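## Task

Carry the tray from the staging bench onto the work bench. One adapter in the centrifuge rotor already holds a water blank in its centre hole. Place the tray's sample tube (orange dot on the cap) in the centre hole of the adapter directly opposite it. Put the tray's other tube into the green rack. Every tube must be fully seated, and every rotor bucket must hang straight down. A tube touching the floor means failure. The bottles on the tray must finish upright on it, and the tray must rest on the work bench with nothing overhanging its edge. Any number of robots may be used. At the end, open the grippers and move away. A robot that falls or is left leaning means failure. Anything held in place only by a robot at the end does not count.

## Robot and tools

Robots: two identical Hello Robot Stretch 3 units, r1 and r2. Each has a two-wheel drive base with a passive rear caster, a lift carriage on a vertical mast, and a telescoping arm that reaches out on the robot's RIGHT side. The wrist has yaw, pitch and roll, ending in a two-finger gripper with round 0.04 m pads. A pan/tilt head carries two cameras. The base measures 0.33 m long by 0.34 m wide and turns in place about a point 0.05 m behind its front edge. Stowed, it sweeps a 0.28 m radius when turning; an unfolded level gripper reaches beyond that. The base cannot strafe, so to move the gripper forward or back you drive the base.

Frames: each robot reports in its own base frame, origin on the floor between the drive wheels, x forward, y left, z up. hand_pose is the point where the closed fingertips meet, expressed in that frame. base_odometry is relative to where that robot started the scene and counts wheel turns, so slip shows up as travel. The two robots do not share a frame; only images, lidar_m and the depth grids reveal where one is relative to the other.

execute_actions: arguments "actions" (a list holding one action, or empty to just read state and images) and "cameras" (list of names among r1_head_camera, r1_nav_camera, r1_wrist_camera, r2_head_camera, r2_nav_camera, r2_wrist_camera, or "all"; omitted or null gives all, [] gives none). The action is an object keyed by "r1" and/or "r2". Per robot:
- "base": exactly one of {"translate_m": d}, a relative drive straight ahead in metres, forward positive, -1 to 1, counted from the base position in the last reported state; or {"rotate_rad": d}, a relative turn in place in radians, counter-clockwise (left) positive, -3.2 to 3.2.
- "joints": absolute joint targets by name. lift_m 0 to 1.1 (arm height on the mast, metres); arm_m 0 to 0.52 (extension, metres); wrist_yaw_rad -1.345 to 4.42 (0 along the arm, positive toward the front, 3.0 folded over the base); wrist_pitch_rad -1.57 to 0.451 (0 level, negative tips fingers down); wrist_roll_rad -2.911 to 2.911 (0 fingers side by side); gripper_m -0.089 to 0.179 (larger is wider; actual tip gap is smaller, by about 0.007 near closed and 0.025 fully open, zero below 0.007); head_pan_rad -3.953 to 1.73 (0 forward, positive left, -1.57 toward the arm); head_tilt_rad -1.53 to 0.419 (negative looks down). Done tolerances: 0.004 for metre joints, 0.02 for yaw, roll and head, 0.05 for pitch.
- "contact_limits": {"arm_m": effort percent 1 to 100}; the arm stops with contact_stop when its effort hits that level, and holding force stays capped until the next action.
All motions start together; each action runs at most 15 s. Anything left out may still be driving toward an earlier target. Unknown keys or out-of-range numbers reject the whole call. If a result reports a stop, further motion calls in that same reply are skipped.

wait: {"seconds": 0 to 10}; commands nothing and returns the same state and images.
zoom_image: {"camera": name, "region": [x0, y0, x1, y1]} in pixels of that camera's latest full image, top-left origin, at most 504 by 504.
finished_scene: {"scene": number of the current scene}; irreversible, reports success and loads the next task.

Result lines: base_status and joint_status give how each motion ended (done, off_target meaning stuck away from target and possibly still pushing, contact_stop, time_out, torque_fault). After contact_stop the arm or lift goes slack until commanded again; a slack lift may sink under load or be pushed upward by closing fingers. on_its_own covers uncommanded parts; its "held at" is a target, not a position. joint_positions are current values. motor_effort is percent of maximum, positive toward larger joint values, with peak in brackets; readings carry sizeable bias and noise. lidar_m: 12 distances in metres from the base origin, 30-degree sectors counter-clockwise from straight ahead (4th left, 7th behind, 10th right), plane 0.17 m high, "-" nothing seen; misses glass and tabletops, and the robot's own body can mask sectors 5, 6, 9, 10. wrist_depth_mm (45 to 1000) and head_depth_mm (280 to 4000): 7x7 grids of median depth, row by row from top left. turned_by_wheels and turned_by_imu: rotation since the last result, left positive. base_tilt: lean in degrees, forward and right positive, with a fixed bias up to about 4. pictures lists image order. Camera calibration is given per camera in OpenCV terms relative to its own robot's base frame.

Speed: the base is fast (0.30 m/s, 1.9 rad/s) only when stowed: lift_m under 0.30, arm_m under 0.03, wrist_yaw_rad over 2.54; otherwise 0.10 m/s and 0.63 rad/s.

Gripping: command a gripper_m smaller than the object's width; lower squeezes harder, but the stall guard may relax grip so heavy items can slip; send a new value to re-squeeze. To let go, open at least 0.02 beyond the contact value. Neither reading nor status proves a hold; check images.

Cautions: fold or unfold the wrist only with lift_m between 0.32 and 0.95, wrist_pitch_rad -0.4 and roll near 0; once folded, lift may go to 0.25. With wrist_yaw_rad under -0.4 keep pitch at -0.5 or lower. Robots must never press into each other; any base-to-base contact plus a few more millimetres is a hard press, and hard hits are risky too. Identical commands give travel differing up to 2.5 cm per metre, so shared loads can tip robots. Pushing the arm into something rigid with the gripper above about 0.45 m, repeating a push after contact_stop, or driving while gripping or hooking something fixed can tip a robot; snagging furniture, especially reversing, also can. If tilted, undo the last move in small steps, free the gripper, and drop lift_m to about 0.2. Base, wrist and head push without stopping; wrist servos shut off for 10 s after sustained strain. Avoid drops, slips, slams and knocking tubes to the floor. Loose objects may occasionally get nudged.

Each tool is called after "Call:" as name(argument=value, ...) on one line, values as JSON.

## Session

Call:
execute_actions(actions=[])

Scene clock: 0.00 s.
r1.base_odometry: x=+0.000 y=+0.000 heading=+0.000 (m, m, rad; r1's odometry frame)
r1.turned_by_wheels: +0.000 (rad since the last result)
r1.turned_by_imu: +0.000 (rad since the last result)
r1.base_tilt: forward=-1.7 right=+0.5 (deg)
r1.lidar_m: 1.01 1.00 2.88 1.48 2.71 2.68 1.43 1.19 1.19 1.33 2.16 2.12
r1.head_depth_mm: 1783 2278 - - 3916 2053 2077 / 1774 2293 - - 2749 1875 2245 / 1763 2402 - - - 1598 2291 / 1761 2523 - - - 1622 2085 / 1742 2506 - - - 1649 1112 / 1734 2493 - - - 1667 1060 / 1726 2465 3828 3884 3784 3649 1067
r1.base_status: not commanded
r1.joint_positions: lift_m=+0.371 arm_m=+0.002 wrist_yaw_rad=+2.841 wrist_pitch_rad=-0.596 wrist_roll_rad=+0.001 gripper_m=+0.037 head_pan_rad=-0.012 head_tilt_rad=-0.022
r1.joint_status: not commanded
r1.motor_effort: left_wheel=-1 right_wheel=-1 lift_m=+34 arm_m=+0 wrist_yaw_rad=+0 wrist_pitch_rad=+6 wrist_roll_rad=+0 gripper_m=-1 head_pan_rad=+0 head_tilt_rad=+2 (%)
r1.hand_pose: x=+0.0376 y=+0.0428 z=+0.3459 quat_wxyz=(+0.307, +0.699, +0.104, +0.637) (m; r1's base frame)
r1.wrist_depth_mm: - - - - - - - / - - - - - - - / 771 844 817 852 849 848 854 / 695 - 693 696 709 712 706 / 587 570 605 601 610 610 608 / 517 532 - 532 544 545 526 / 472 - - 480 476 482 478
r2.base_odometry: x=+0.000 y=+0.000 heading=+0.000 (m, m, rad; r2's odometry frame)
r2.turned_by_wheels: +0.000 (rad since the last result)
r2.turned_by_imu: +0.000 (rad since the last result)
r2.base_tilt: forward=+0.0 right=-2.0 (deg)
r2.lidar_m: 1.68 2.08 2.11 0.92 0.71 0.70 0.74 1.08 3.86 1.77 1.53 2.88
r2.head_depth_mm: 1778 2630 - - - 3447 2244 / 1791 2642 - - - 3345 2206 / 1798 2704 - - - 2844 2178 / 1828 2748 - - - 2676 2090 / 1826 2756 - - 2703 2678 2064 / 1857 2806 - - 2650 2988 1963 / 1882 2680 - - 2957 2953 2047
r2.base_status: not commanded
r2.joint_positions: lift_m=+0.583 arm_m=+0.000 wrist_yaw_rad=+2.896 wrist_pitch_rad=-0.500 wrist_roll_rad=+0.019 gripper_m=+0.037 head_pan_rad=+0.001 head_tilt_rad=+0.011
r2.joint_status: not commanded
r2.motor_effort: left_wheel=+0 right_wheel=+0 lift_m=+38 arm_m=+0 wrist_yaw_rad=+0 wrist_pitch_rad=+7 wrist_roll_rad=+0 gripper_m=+1 head_pan_rad=+0 head_tilt_rad=+2 (%)
r2.hand_pose: x=+0.0307 y=+0.0619 z=+0.5781 quat_wxyz=(+0.259, +0.707, +0.087, +0.652) (m; r2's base frame)
r2.wrist_depth_mm: - 860 - - - - - / - 947 - - - - - / - - - - - - - / 700 - - - - - - / 744 - 977 - 983 - - / 754 798 - 847 857 846 858 / 699 708 717 717 711 752 738
pictures: r1_head_camera (sideways: a quarter turn clockwise sets it upright), r1_nav_camera (sideways: a quarter turn counterclockwise sets it upright), r1_wrist_camera, r2_head_camera (sideways: a quarter turn clockwise sets it upright), r2_nav_camera (sideways: a quarter turn counterclockwise sets it upright), r2_wrist_camera
camera_calibration (this result's frames):
r1_head_camera: T_world_to_cam=[[0.0317967, 0.0438204, -0.998533, 1.3216], [0.0485035, 0.997794, 0.0453324, -0.0606339], [0.998317, -0.0498738, 0.0296012, -0.0851975], [0, 0, 0, 1]] pos_world=[0.0459726, -0.00166187, 1.32493]
r1_nav_camera: T_world_to_cam=[[-0.00198228, 0.0303603, 0.999537, -1.26531], [0.0347125, -0.998935, 0.0304109, 0.00743554], [0.999395, 0.0347567, 0.000926289, -0.0556608], [0, 0, 0, 1]] pos_world=[0.0528608, 0.0477774, 1.26455]
r1_wrist_camera: T_world_to_cam=[[0.964776, -0.261751, 0.026339, -0.0377698], [-0.169826, -0.696145, -0.697525, 0.302696], [0.200913, 0.668483, -0.716076, 0.375365], [0, 0, 0, 1]] pos_world=[0.0124292, -0.050091, 0.480923]
r2_head_camera: T_world_to_cam=[[0.0161905, -0.0422906, -0.998974, 1.31815], [-0.0171811, 0.998946, -0.0425679, 0.0620913], [0.999721, 0.0178527, 0.0154468, -0.0706808], [0, 0, 0, 1]] pos_world=[0.0503864, -0.00501862, 1.32053]
r2_nav_camera: T_world_to_cam=[[-0.0600007, 0.0162111, 0.998067, -1.25518], [-0.0349161, -0.99929, 0.0141319, 0.04264], [0.997587, -0.0340006, 0.0605241, -0.115443], [0, 0, 0, 1]] pos_world=[0.0413411, 0.0590325, 1.25914]
r2_wrist_camera: T_world_to_cam=[[0.960926, -0.276535, -0.0122317, -0.00453288], [-0.172522, -0.563766, -0.807716, 0.547117], [0.216466, 0.778265, -0.589445, 0.444982], [0, 0, 0, 1]] pos_world=[0.00242196, -0.0391219, 0.704152]
Images, in order (width x height): r1_head_camera 896x504, r1_nav_camera 672x504, r1_wrist_camera 644x364, r2_head_camera 896x504, r2_nav_camera 672x504, r2_wrist_camera 644x364.

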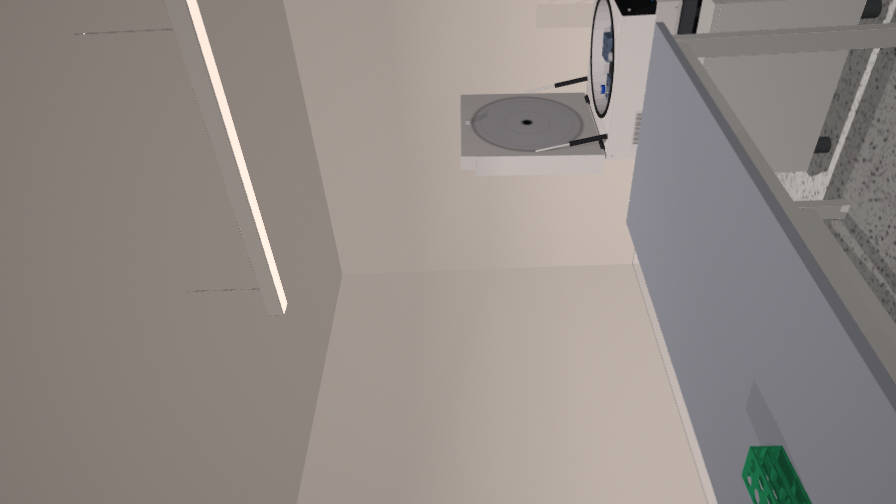

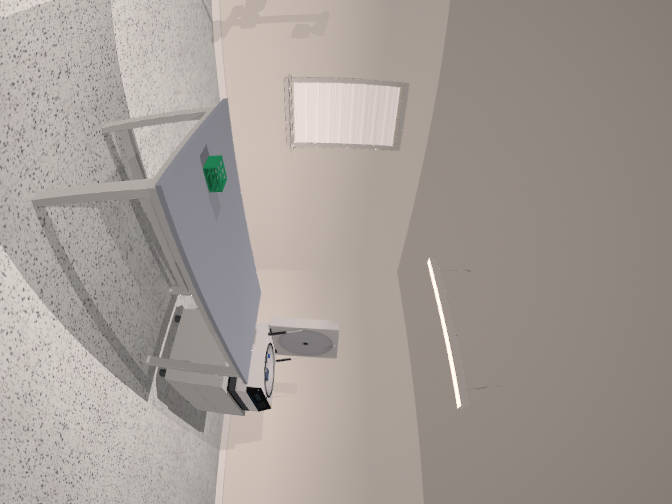

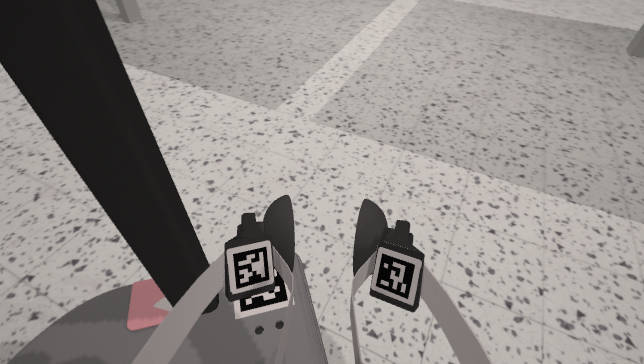

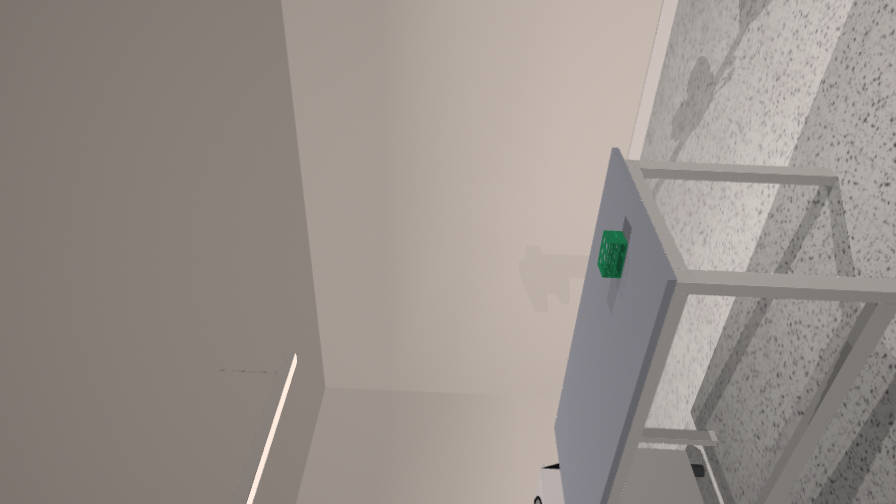

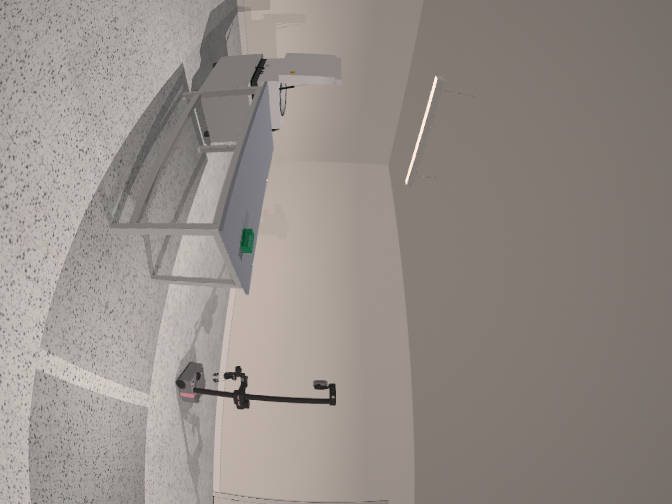

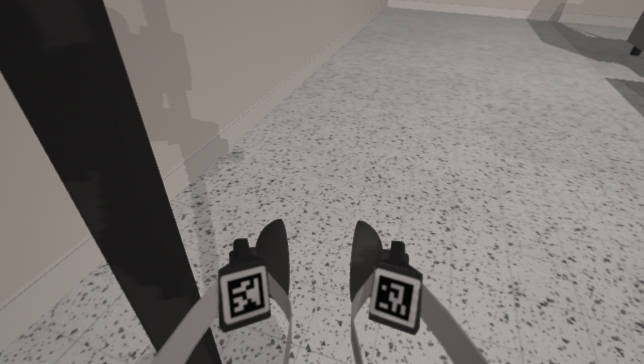

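Call:
execute_actions(actions=[{"r1":{"base":{"rotate_rad":2.42},"joints":{"lift_m":0.26,"head_pan_rad":-0.6,"head_tilt_rad":-0.4}},"r2":{"base":{"rotate_rad":0.96},"joints":{"lift_m":0.26,"head_pan_rad":-2.4,"head_tilt_rad":-0.4}}}], cameras=["r1_nav_camera","r2_nav_camera","r1_head_camera"])

Scene clock: 15.07 s.
r1.base_odometry: x=+0.000 y=+0.000 heading=+2.420 (m, m, rad; r1's odometry frame)
r1.turned_by_wheels: +2.420 (rad since the last result)
r1.turned_by_imu: +2.437 (rad since the last result)
r1.base_tilt: forward=-1.7 right=+0.6 (deg)
r1.lidar_m: 4.51 1.67 1.23 1.19 1.23 1.70 4.02 2.11 1.00 2.87 1.92 1.48
r1.head_depth_mm: 3728 - - 3602 2357 1847 1468 / - - - 1971 2307 1854 1477 / - - - 1805 2433 1866 1476 / - - - 1819 2295 1809 1484 / - - - 2033 2567 1869 1491 / - - - 3495 2575 1873 1485 / - - - 3762 2587 1889 1489
r1.base_status: done
r1.joint_positions: lift_m=+0.260 arm_m=+0.002 wrist_yaw_rad=+2.841 wrist_pitch_rad=-0.598 wrist_roll_rad=+0.001 gripper_m=+0.037 head_pan_rad=-0.593 head_tilt_rad=-0.395
r1.joint_status: all done
r1.motor_effort: left_wheel=-3(7) right_wheel=+1(6) lift_m=+30(28) arm_m=-1(1) wrist_yaw_rad=+0(0) wrist_pitch_rad=+7(7) wrist_roll_rad=+0(1) gripper_m=+0(1) head_pan_rad=-3(31) head_tilt_rad=-3(33) (%)
r1.hand_pose: x=+0.0376 y=+0.0426 z=+0.2348 quat_wxyz=(+0.308, +0.699, +0.105, +0.637) (m; r1's base frame)
r1.wrist_depth_mm: - 995 - - - - - / - 755 769 779 791 814 823 / 609 648 641 644 639 658 666 / 522 - 539 540 542 541 545 / 483 - - 459 474 470 477 / - - - 404 420 411 416 / - - - 367 362 367 367
r2.base_odometry: x=+0.000 y=+0.000 heading=+0.960 (m, m, rad; r2's odometry frame)
r2.turned_by_wheels: +0.960 (rad since the last result)
r2.turned_by_imu: +0.950 (rad since the last result)
r2.base_tilt: forward=-0.2 right=-2.1 (deg)
r2.lidar_m: 2.87 1.01 0.73 0.70 0.72 0.98 2.59 1.94 1.53 2.89 1.68 1.87
r2.head_depth_mm: 3904 - - 3492 2286 1733 1381 / - - - 3255 2300 1709 1374 / - - - 3436 2265 1714 1379 / - - 2387 3146 2257 1713 1366 / - - 2399 2932 2148 1698 1362 / - - 2295 2752 2027 1682 1357 / 3845 - - 1693 2112 1671 1350
r2.base_status: done
r2.joint_positions: lift_m=+0.260 arm_m=+0.000 wrist_yaw_rad=+2.896 wrist_pitch_rad=-0.500 wrist_roll_rad=+0.019 gripper_m=+0.037 head_pan_rad=-2.393 head_tilt_rad=-0.395
r2.joint_status: all done
r2.motor_effort: left_wheel=-4(10) right_wheel=+2(5) lift_m=+33(35) arm_m=+0(0) wrist_yaw_rad=+0(1) wrist_pitch_rad=+7(7) wrist_roll_rad=+1(1) gripper_m=+1(1) head_pan_rad=-3(38) head_tilt_rad=-2(22) (%)
r2.hand_pose: x=+0.0307 y=+0.0619 z=+0.2549 quat_wxyz=(+0.259, +0.707, +0.087, +0.652) (m; r2's base frame)
r2.wrist_depth_mm: - 622 677 708 784 847 956 / - 690 728 781 867 956 - / - 725 767 799 822 838 867 / 619 - 629 645 669 673 667 / 521 - 542 533 538 542 550 / 457 - - 453 473 456 460 / - - - 394 389 402 407
pictures: r1_head_camera (sideways: a quarter turn clockwise sets it upright), r1_nav_camera (sideways: a quarter turn counterclockwise sets it upright), r2_nav_camera (sideways: a quarter turn counterclockwise sets it upright)
camera_calibration (this result's frames):
r1_head_camera: T_world_to_cam=[[-0.253276, 0.224066, -0.941087, 1.24807], [0.599652, 0.799734, 0.0290263, -0.0427489], [0.759124, -0.556973, -0.336915, 0.39335], [0, 0, 0, 1]] pos_world=[0.0431396, -0.0263779, 1.30831]
r1_nav_camera: T_world_to_cam=[[0.317554, -0.177497, 0.93148, -1.17818], [-0.512547, -0.858587, 0.0111268, 0.0358898], [0.797782, -0.48096, -0.363623, 0.420083], [0, 0, 0, 1]] pos_world=[0.0573969, 0.0237338, 1.24981]
r2_nav_camera: T_world_to_cam=[[-0.237372, -0.242708, 0.94061, -1.17878], [-0.660311, 0.750506, 0.0270192, 0.0296881], [-0.712492, -0.614681, -0.338412, 0.414286], [0, 0, 0, 1]] pos_world=[0.0349692, -0.0537266, 1.24817]
Images, in order (width x height): r1_head_camera 896x504, r1_nav_camera 672x504, r2_nav_camera 672x504.

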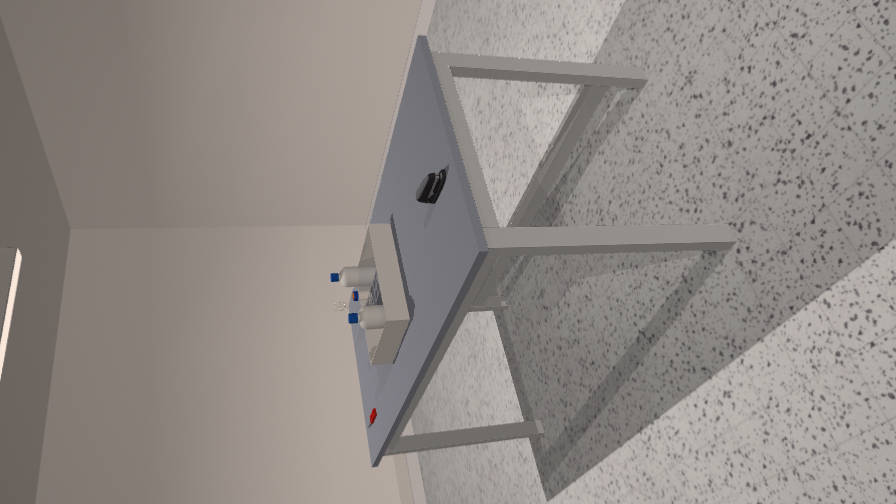

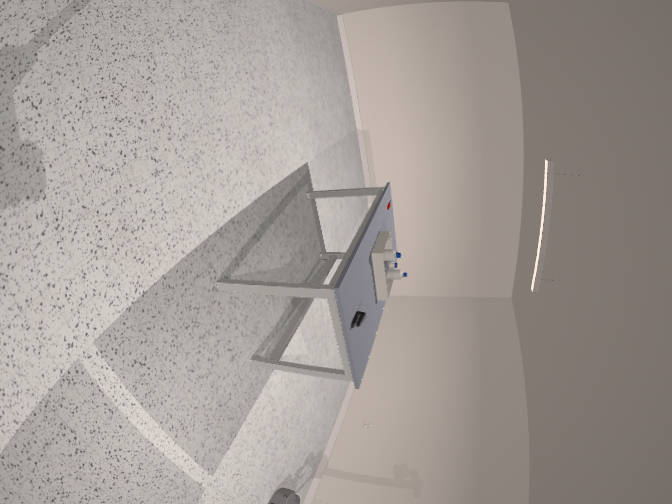

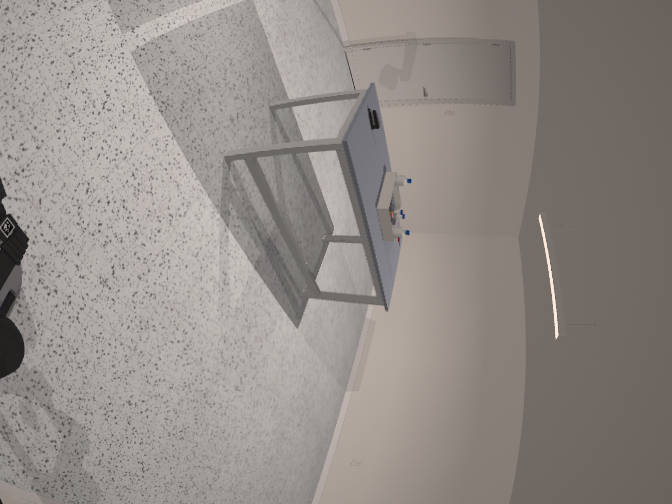

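Call:
execute_actions(actions=[{"r1":{"base":{"rotate_rad":-0.165},"joints":{"head_pan_rad":-1.57,"head_tilt_rad":-0.7}},"r2":{"base":{"rotate_rad":0.61},"joints":{"head_pan_rad":-1.57,"head_tilt_rad":-0.7}}}], cameras=[])

Call:
execute_actions(actions=[{"r1":{"base":{"translate_m":1}},"r2":{"base":{"translate_m":-1}}}], cameras=[])

Call:
execute_actions(actions=[{"r1":{"base":{"translate_m":0.92}},"r2":{"base":{"translate_m":-0.76}}}], cameras=[])

Call:
execute_actions(actions=[{"r1":{"base":{"rotate_rad":0.148},"joints":{"lift_m":0.5,"wrist_pitch_rad":-0.4}},"r2":{"base":{"rotate_rad":-0.605},"joints":{"wrist_pitch_rad":-0.4}}}], cameras=["r1_head_camera","r2_head_camera","r2_nav_camera"])

Scene clock: 32.37 s.
r1.base_odometry: x=+0.000 y=+0.000 heading=+2.255 (m, m, rad; r1's odometry frame)
r1.turned_by_wheels: -0.165 (rad since the last result)
r1.turned_by_imu: -0.167 (rad since the last result)
r1.base_tilt: forward=-1.7 right=+0.7 (deg)
r1.lidar_m: 2.76 2.00 1.30 1.19 1.20 1.47 2.93 2.12 0.99 1.57 2.88 1.47
r1.head_depth_mm: 3242 3526 1219 1141 1565 1416 1212 / 3160 3498 1457 2092 1714 1425 1209 / 3099 3455 2795 2094 1716 1422 1207 / 3017 3332 2938 2174 1720 1426 1217 / 3011 3336 2977 2178 1721 1431 1211 / 2955 3172 2977 2198 1727 1433 1223 / 2932 3144 2752 2196 1751 1431 1223
r1.base_status: done
r1.joint_positions: lift_m=+0.260 arm_m=+0.002 wrist_yaw_rad=+2.841 wrist_pitch_rad=-0.598 wrist_roll_rad=+0.001 gripper_m=+0.037 head_pan_rad=-1.563 head_tilt_rad=-0.692
r1.joint_status: all done
r1.motor_effort: left_wheel=+2(5) right_wheel=-2(4) lift_m=+30(31) arm_m=-1(0) wrist_yaw_rad=+0(1) wrist_pitch_rad=+7(7) wrist_roll_rad=+0(0) gripper_m=-1(0) head_pan_rad=-3(38) head_tilt_rad=-6(34) (%)
r1.hand_pose: x=+0.0376 y=+0.0426 z=+0.2348 quat_wxyz=(+0.308, +0.699, +0.105, +0.637) (m; r1's base frame)
r1.wrist_depth_mm: - - - - - - - / - 761 775 813 797 822 824 / 598 638 644 631 643 654 647 / 522 - 554 541 535 545 552 / 475 - - 459 476 465 466 / - - - 406 413 410 416 / - - - 366 366 367 369
r2.base_odometry: x=+0.000 y=+0.000 heading=+1.570 (m, m, rad; r2's odometry frame)
r2.turned_by_wheels: +0.610 (rad since the last result)
r2.turned_by_imu: +0.602 (rad since the last result)
r2.base_tilt: forward=-0.2 right=-2.1 (deg)
r2.lidar_m: 0.93 0.71 0.70 0.74 1.06 3.65 1.80 1.52 2.89 1.68 2.05 2.20
r2.head_depth_mm: 3561 3804 2708 2037 1628 1364 1166 / 3847 3912 2715 2032 1646 1361 1173 / 3972 2142 2596 2026 1624 1356 1167 / - 1772 2457 2044 1623 1349 1162 / - 1993 2672 2009 1626 1347 1150 / - 3009 2646 1998 1597 1342 1154 / - 2967 2534 1995 1595 1342 1153
r2.base_status: done
r2.joint_positions: lift_m=+0.260 arm_m=+0.000 wrist_yaw_rad=+2.896 wrist_pitch_rad=-0.500 wrist_roll_rad=+0.019 gripper_m=+0.037 head_pan_rad=-1.577 head_tilt_rad=-0.692
r2.joint_status: all done
r2.motor_effort: left_wheel=-4(16) right_wheel=+2(6) lift_m=+33(33) arm_m=+0(0) wrist_yaw_rad=+0(0) wrist_pitch_rad=+7(7) wrist_roll_rad=+0(0) gripper_m=+1(0) head_pan_rad=+3(36) head_tilt_rad=-4(19) (%)
r2.hand_pose: x=+0.0307 y=+0.0619 z=+0.2549 quat_wxyz=(+0.259, +0.707, +0.087, +0.652) (m; r2's base frame)
r2.wrist_depth_mm: - 872 782 721 657 610 573 / - 923 867 775 727 653 614 / 768 794 795 796 747 706 651 / 625 - 632 654 639 660 675 / 513 - 547 529 546 549 556 / 448 - - 455 470 457 470 / - - - 401 389 400 406
pictures: none
No camera images: the call's "cameras" was empty. Leave "cameras" out to get every camera's image.

Scene clock: 37.37 s.
r1.base_odometry: x=-0.632 y=+0.775 heading=+2.255 (m, m, rad; r1's odometry frame)
r1.turned_by_wheels: +0.000 (rad since the last result)
r1.turned_by_imu: +0.003 (rad since the last result)
r1.base_tilt: forward=-1.8 right=+0.7 (deg)
r1.lidar_m: 1.79 2.30 1.45 1.35 1.36 1.67 3.33 1.67 2.01 3.40 0.72 1.66
r1.head_depth_mm: 3069 3447 2981 2150 1711 1412 1213 / 3016 3387 2929 2153 1710 1416 1206 / 2979 3309 2972 2179 1723 1429 1210 / 2924 3252 2975 2194 1723 1431 1212 / 2878 3226 2968 2194 1718 1430 1215 / 2813 3115 2991 2202 1689 1430 1218 / 2765 3037 2032 1515 1648 1082 1196
r1.base_status: done
r1.joint_positions: lift_m=+0.260 arm_m=+0.002 wrist_yaw_rad=+2.841 wrist_pitch_rad=-0.598 wrist_roll_rad=+0.001 gripper_m=+0.037 head_pan_rad=-1.563 head_tilt_rad=-0.692
r1.joint_status: not commanded
r1.motor_effort: left_wheel=+1(9) right_wheel=-2(4) lift_m=+30(31) arm_m=+0(1) wrist_yaw_rad=+1(1) wrist_pitch_rad=+7(7) wrist_roll_rad=+0(0) gripper_m=-1(0) head_pan_rad=-3(3) head_tilt_rad=-5(7) (%)
r1.hand_pose: x=+0.0376 y=+0.0426 z=+0.2348 quat_wxyz=(+0.308, +0.699, +0.105, +0.637) (m; r1's base frame)
r1.wrist_depth_mm: - 949 - - - - - / - 796 776 792 794 804 826 / 610 632 635 628 651 642 671 / 509 - 555 538 536 547 556 / 472 - - 458 469 468 479 / - - - 405 413 413 416 / - - - 367 363 364 373
r2.base_odometry: x=-0.001 y=-1.000 heading=+1.570 (m, m, rad; r2's odometry frame)
r2.turned_by_wheels: +0.000 (rad since the last result)
r2.turned_by_imu: +0.000 (rad since the last result)
r2.base_tilt: forward=+0.0 right=-2.0 (deg)
r2.lidar_m: 1.67 1.28 1.25 1.33 1.91 3.42 1.06 0.81 0.78 3.74 2.00 3.97
r2.head_depth_mm: 3066 3407 2734 2053 1542 1280 1167 / 3267 3551 2702 2026 1619 1359 1163 / 3456 3714 2693 2041 1619 1363 1161 / 3738 3988 2675 2012 1636 1348 1161 / - 3875 2656 2023 1613 1348 1162 / - 3918 2550 2001 1599 1346 1155 / - 3199 2606 2005 1598 1346 1153
r2.base_status: done
r2.joint_positions: lift_m=+0.260 arm_m=+0.000 wrist_yaw_rad=+2.896 wrist_pitch_rad=-0.500 wrist_roll_rad=+0.019 gripper_m=+0.037 head_pan_rad=-1.577 head_tilt_rad=-0.692
r2.joint_status: not commanded
r2.motor_effort: left_wheel=-4(18) right_wheel=+2(3) lift_m=+34(34) arm_m=+0(0) wrist_yaw_rad=+1(0) wrist_pitch_rad=+7(7) wrist_roll_rad=+1(1) gripper_m=+1(1) head_pan_rad=+3(3) head_tilt_rad=-3(4) (%)
r2.hand_pose: x=+0.0307 y=+0.0619 z=+0.2549 quat_wxyz=(+0.259, +0.707, +0.087, +0.652) (m; r2's base frame)
r2.wrist_depth_mm: - - - - - - - / - - - - - - - / 778 800 797 837 835 815 849 / 620 - 633 650 648 658 673 / 518 - 546 537 542 540 542 / 458 - - 450 470 461 461 / - - - 394 387 404 407
pictures: none
No camera images: the call's "cameras" was empty. Leave "cameras" out to get every camera's image.

Scene clock: 42.13 s.
r1.base_odometry: x=-1.214 y=+1.488 heading=+2.255 (m, m, rad; r1's odometry frame)
r1.turned_by_wheels: +0.000 (rad since the last result)
r1.turned_by_imu: +0.003 (rad since the last result)
r1.base_tilt: forward=-1.6 right=+0.7 (deg)
r1.lidar_m: 2.82 2.52 1.63 1.47 1.48 1.86 3.74 2.49 0.85 1.19 1.20 0.91
r1.head_depth_mm: 2947 3294 1219 896 779 1414 1210 / 2913 3222 1221 897 776 1423 1207 / 2828 3135 1225 903 755 1419 1210 / 2786 3106 1232 837 757 1426 1210 / 2773 3049 1114 797 734 1427 1217 / 2709 3017 1106 898 736 1427 1215 / 2618 2863 996 877 718 1433 1215
r1.base_status: done
r1.joint_positions: lift_m=+0.260 arm_m=+0.002 wrist_yaw_rad=+2.841 wrist_pitch_rad=-0.598 wrist_roll_rad=+0.001 gripper_m=+0.037 head_pan_rad=-1.563 head_tilt_rad=-0.692
r1.joint_status: not commanded
r1.motor_effort: left_wheel=+1(8) right_wheel=-2(4) lift_m=+30(29) arm_m=+0(0) wrist_yaw_rad=+0(0) wrist_pitch_rad=+7(7) wrist_roll_rad=+0(0) gripper_m=-1(0) head_pan_rad=-2(3) head_tilt_rad=-4(5) (%)
r1.hand_pose: x=+0.0376 y=+0.0426 z=+0.2348 quat_wxyz=(+0.308, +0.699, +0.105, +0.637) (m; r1's base frame)
r1.wrist_depth_mm: - 985 - 993 - - - / - 781 774 794 795 801 833 / 606 640 632 636 649 650 662 / 524 - 546 534 542 537 557 / 474 - - 473 467 469 485 / - - - 405 417 407 416 / - - - 364 362 364 366
r2.base_odometry: x=-0.002 y=-1.760 heading=+1.569 (m, m, rad; r2's odometry frame)
r2.turned_by_wheels: +0.000 (rad since the last result)
r2.turned_by_imu: +0.000 (rad since the last result)
r2.base_tilt: forward=-0.1 right=-2.1 (deg)
r2.lidar_m: 2.22 1.71 1.67 1.78 2.55 2.78 0.49 0.38 0.37 0.39 0.56 2.50
r2.head_depth_mm: 2684 2958 1103 802 646 555 1152 / 2868 3166 1101 827 663 581 1167 / 3035 3335 1094 823 661 1302 1169 / 3288 3595 1041 819 660 1350 1102 / 3515 3771 1071 814 714 1354 1159 / 3928 3903 2616 810 1521 1283 1155 / - 3851 2632 837 1134 1310 1151
r2.base_status: done
r2.joint_positions: lift_m=+0.260 arm_m=+0.000 wrist_yaw_rad=+2.896 wrist_pitch_rad=-0.500 wrist_roll_rad=+0.019 gripper_m=+0.037 head_pan_rad=-1.577 head_tilt_rad=-0.692
r2.joint_status: not commanded
r2.motor_effort: left_wheel=-4(17) right_wheel=+2(4) lift_m=+34(33) arm_m=+0(0) wrist_yaw_rad=+0(0) wrist_pitch_rad=+7(7) wrist_roll_rad=+0(1) gripper_m=+1(0) head_pan_rad=+3(3) head_tilt_rad=-3(3) (%)
r2.hand_pose: x=+0.0307 y=+0.0619 z=+0.2549 quat_wxyz=(+0.259, +0.707, +0.087, +0.652) (m; r2's base frame)
r2.wrist_depth_mm: - - - - - - - / - - - - - - - / 763 797 808 808 823 826 865 / 620 - 626 642 653 660 679 / 523 - 550 528 539 545 556 / 454 - - 453 472 464 462 / - - - 396 386 403 411
pictures: none
No camera images: the call's "cameras" was empty. Leave "cameras" out to get every camera's image.

Scene clock: 45.13 s.
r1.base_odometry: x=-1.214 y=+1.488 heading=+2.403 (m, m, rad; r1's odometry frame)
r1.turned_by_wheels: +0.148 (rad since the last result)
r1.turned_by_imu: +0.149 (rad since the last result)
r1.base_tilt: forward=-1.8 right=+0.6 (deg)
r1.lidar_m: 2.82 2.12 1.54 1.47 1.52 2.10 2.49 0.85 1.24 1.19 1.24 0.91
r1.head_depth_mm: 2776 3111 1222 894 753 1412 1210 / 2784 3045 1226 897 753 1428 1205 / 2796 3069 1232 819 753 1419 1214 / 2784 3051 1114 809 734 1420 1217 / 2682 2994 1110 811 735 1436 1214 / 2728 3031 1126 814 736 1430 1215 / 2728 3042 1240 908 740 1445 1220
r1.base_status: done
r1.joint_positions: lift_m=+0.500 arm_m=+0.002 wrist_yaw_rad=+2.841 wrist_pitch_rad=-0.418 wrist_roll_rad=+0.001 gripper_m=+0.037 head_pan_rad=-1.563 head_tilt_rad=-0.692
r1.joint_status: all done
r1.motor_effort: left_wheel=-3(6) right_wheel=+1(5) lift_m=+38(38) arm_m=-1(1) wrist_yaw_rad=+0(0) wrist_pitch_rad=+9(10) wrist_roll_rad=+0(1) gripper_m=+1(0) head_pan_rad=-3(3) head_tilt_rad=-6(5) (%)
r1.hand_pose: x=+0.0453 y=+0.0675 z=+0.5124 quat_wxyz=(+0.249, +0.706, +0.042, +0.662) (m; r1's base frame)
r1.wrist_depth_mm: - - - - - - - / - - - - - - - / - - - - - - - / - - - - - - - / 896 - 950 924 969 941 972 / 760 - 746 776 806 800 784 / 646 659 669 666 675 680 697
r2.base_odometry: x=-0.002 y=-1.760 heading=+0.965 (m, m, rad; r2's odometry frame)
r2.turned_by_wheels: -0.605 (rad since the last result)
r2.turned_by_imu: -0.598 (rad since the last result)
r2.base_tilt: forward=-0.1 right=-1.9 (deg)
r2.lidar_m: 2.50 2.40 1.74 1.67 1.73 2.35 2.79 0.53 0.39 0.37 0.38 0.52
r2.head_depth_mm: 2638 2939 1105 831 664 598 1179 / 2630 2998 1095 697 661 595 1172 / 2638 2993 1001 700 660 592 1166 / 2573 2892 998 810 658 593 1162 / 2697 2823 932 805 655 1260 1092 / 2688 3044 1071 809 653 1253 1094 / 2688 2992 1064 809 650 1254 1106
r2.base_status: done
r2.joint_positions: lift_m=+0.260 arm_m=+0.000 wrist_yaw_rad=+2.896 wrist_pitch_rad=-0.422 wrist_roll_rad=+0.019 gripper_m=+0.037 head_pan_rad=-1.577 head_tilt_rad=-0.692
r2.joint_status: all done
r2.motor_effort: left_wheel=+4(14) right_wheel=-2(6) lift_m=+33(33) arm_m=-1(1) wrist_yaw_rad=+1(1) wrist_pitch_rad=+12(13) wrist_roll_rad=+0(1) gripper_m=+1(1) head_pan_rad=+3(3) head_tilt_rad=-3(3) (%)
r2.hand_pose: x=+0.0332 y=+0.0721 z=+0.2720 quat_wxyz=(+0.233, +0.710, +0.060, +0.661) (m; r2's base frame)
r2.wrist_depth_mm: - - - - - - - / - - - - - - - / - 949 962 964 - - - / 697 738 723 744 745 767 785 / 563 - 601 591 610 606 613 / 480 - - 488 512 498 498 / - - - 417 417 428 433
pictures: r1_head_camera (sideways: a quarter turn clockwise sets it upright), r2_head_camera (sideways: a quarter turn clockwise sets it upright), r2_nav_camera (sideways: a quarter turn counterclockwise sets it upright)
camera_calibration (this result's frames):
r1_head_camera: T_world_to_cam=[[0.0396006, 0.595995, -0.802011, 1.06488], [0.998726, -0.048738, 0.0130953, -0.0244346], [-0.0312837, -0.801507, -0.597166, 0.736807], [0, 0, 0, 1]] pos_world=[0.00528345, -0.0453002, 1.29436]
r2_head_camera: T_world_to_cam=[[-0.0384814, 0.63354, -0.772753, 1.02312], [0.99918, 0.0341242, -0.0217803, 0.0287977], [0.0125709, -0.772957, -0.634334, 0.780988], [0, 0, 0, 1]] pos_world=[0.000779416, -0.0455025, 1.28666]
r2_nav_camera: T_world_to_cam=[[0.0126348, -0.599353, 0.800385, -0.997407], [-0.999142, 0.0240095, 0.0337514, 0.0230023], [-0.0394458, -0.800124, -0.598536, 0.74865], [0, 0, 0, 1]] pos_world=[0.0651157, 0.000661466, 1.24563]
Images, in order (width x height): r1_head_camera 896x504, r2_head_camera 896x504, r2_nav_camera 672x504.

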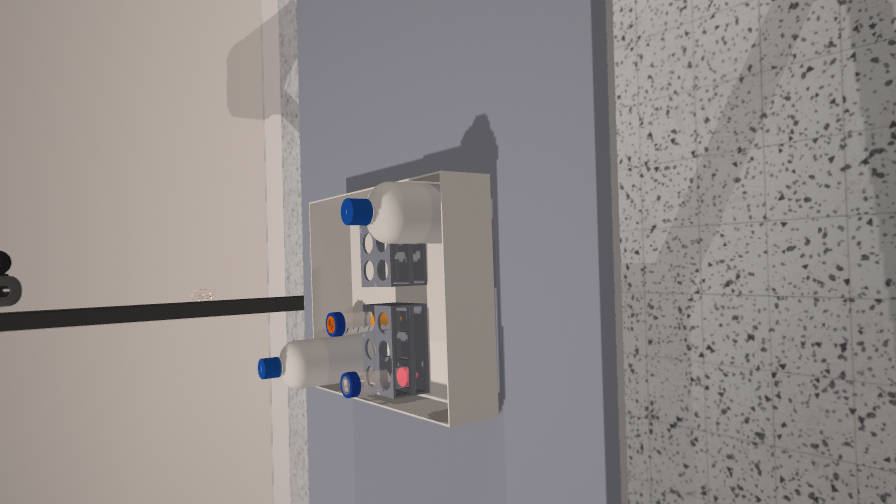

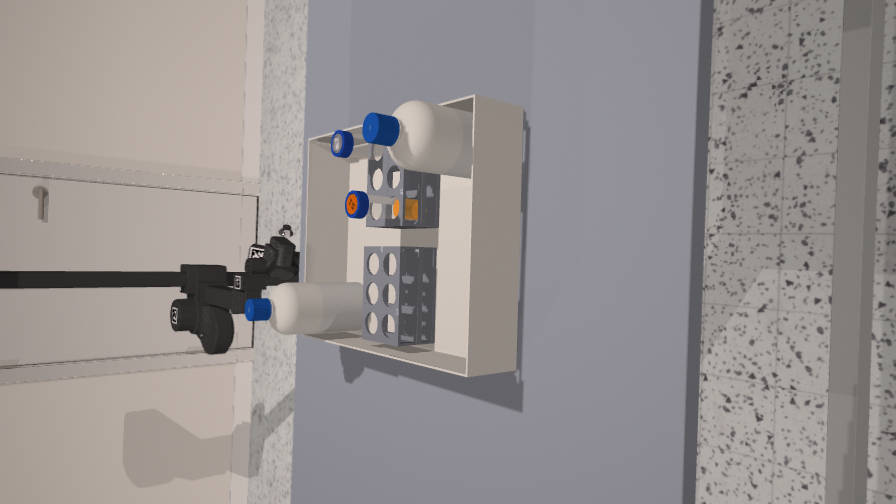

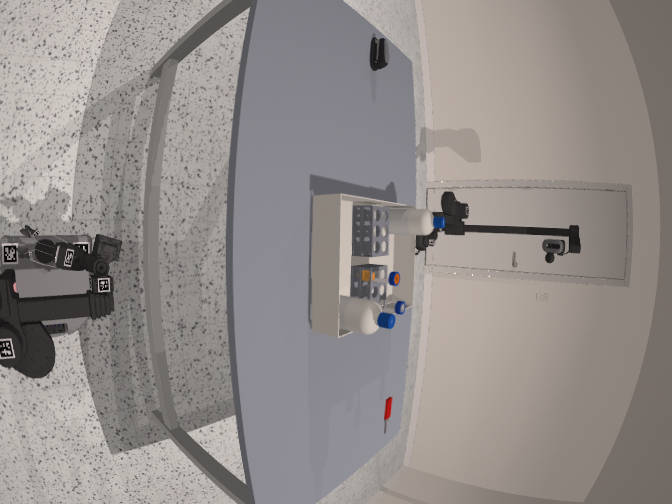

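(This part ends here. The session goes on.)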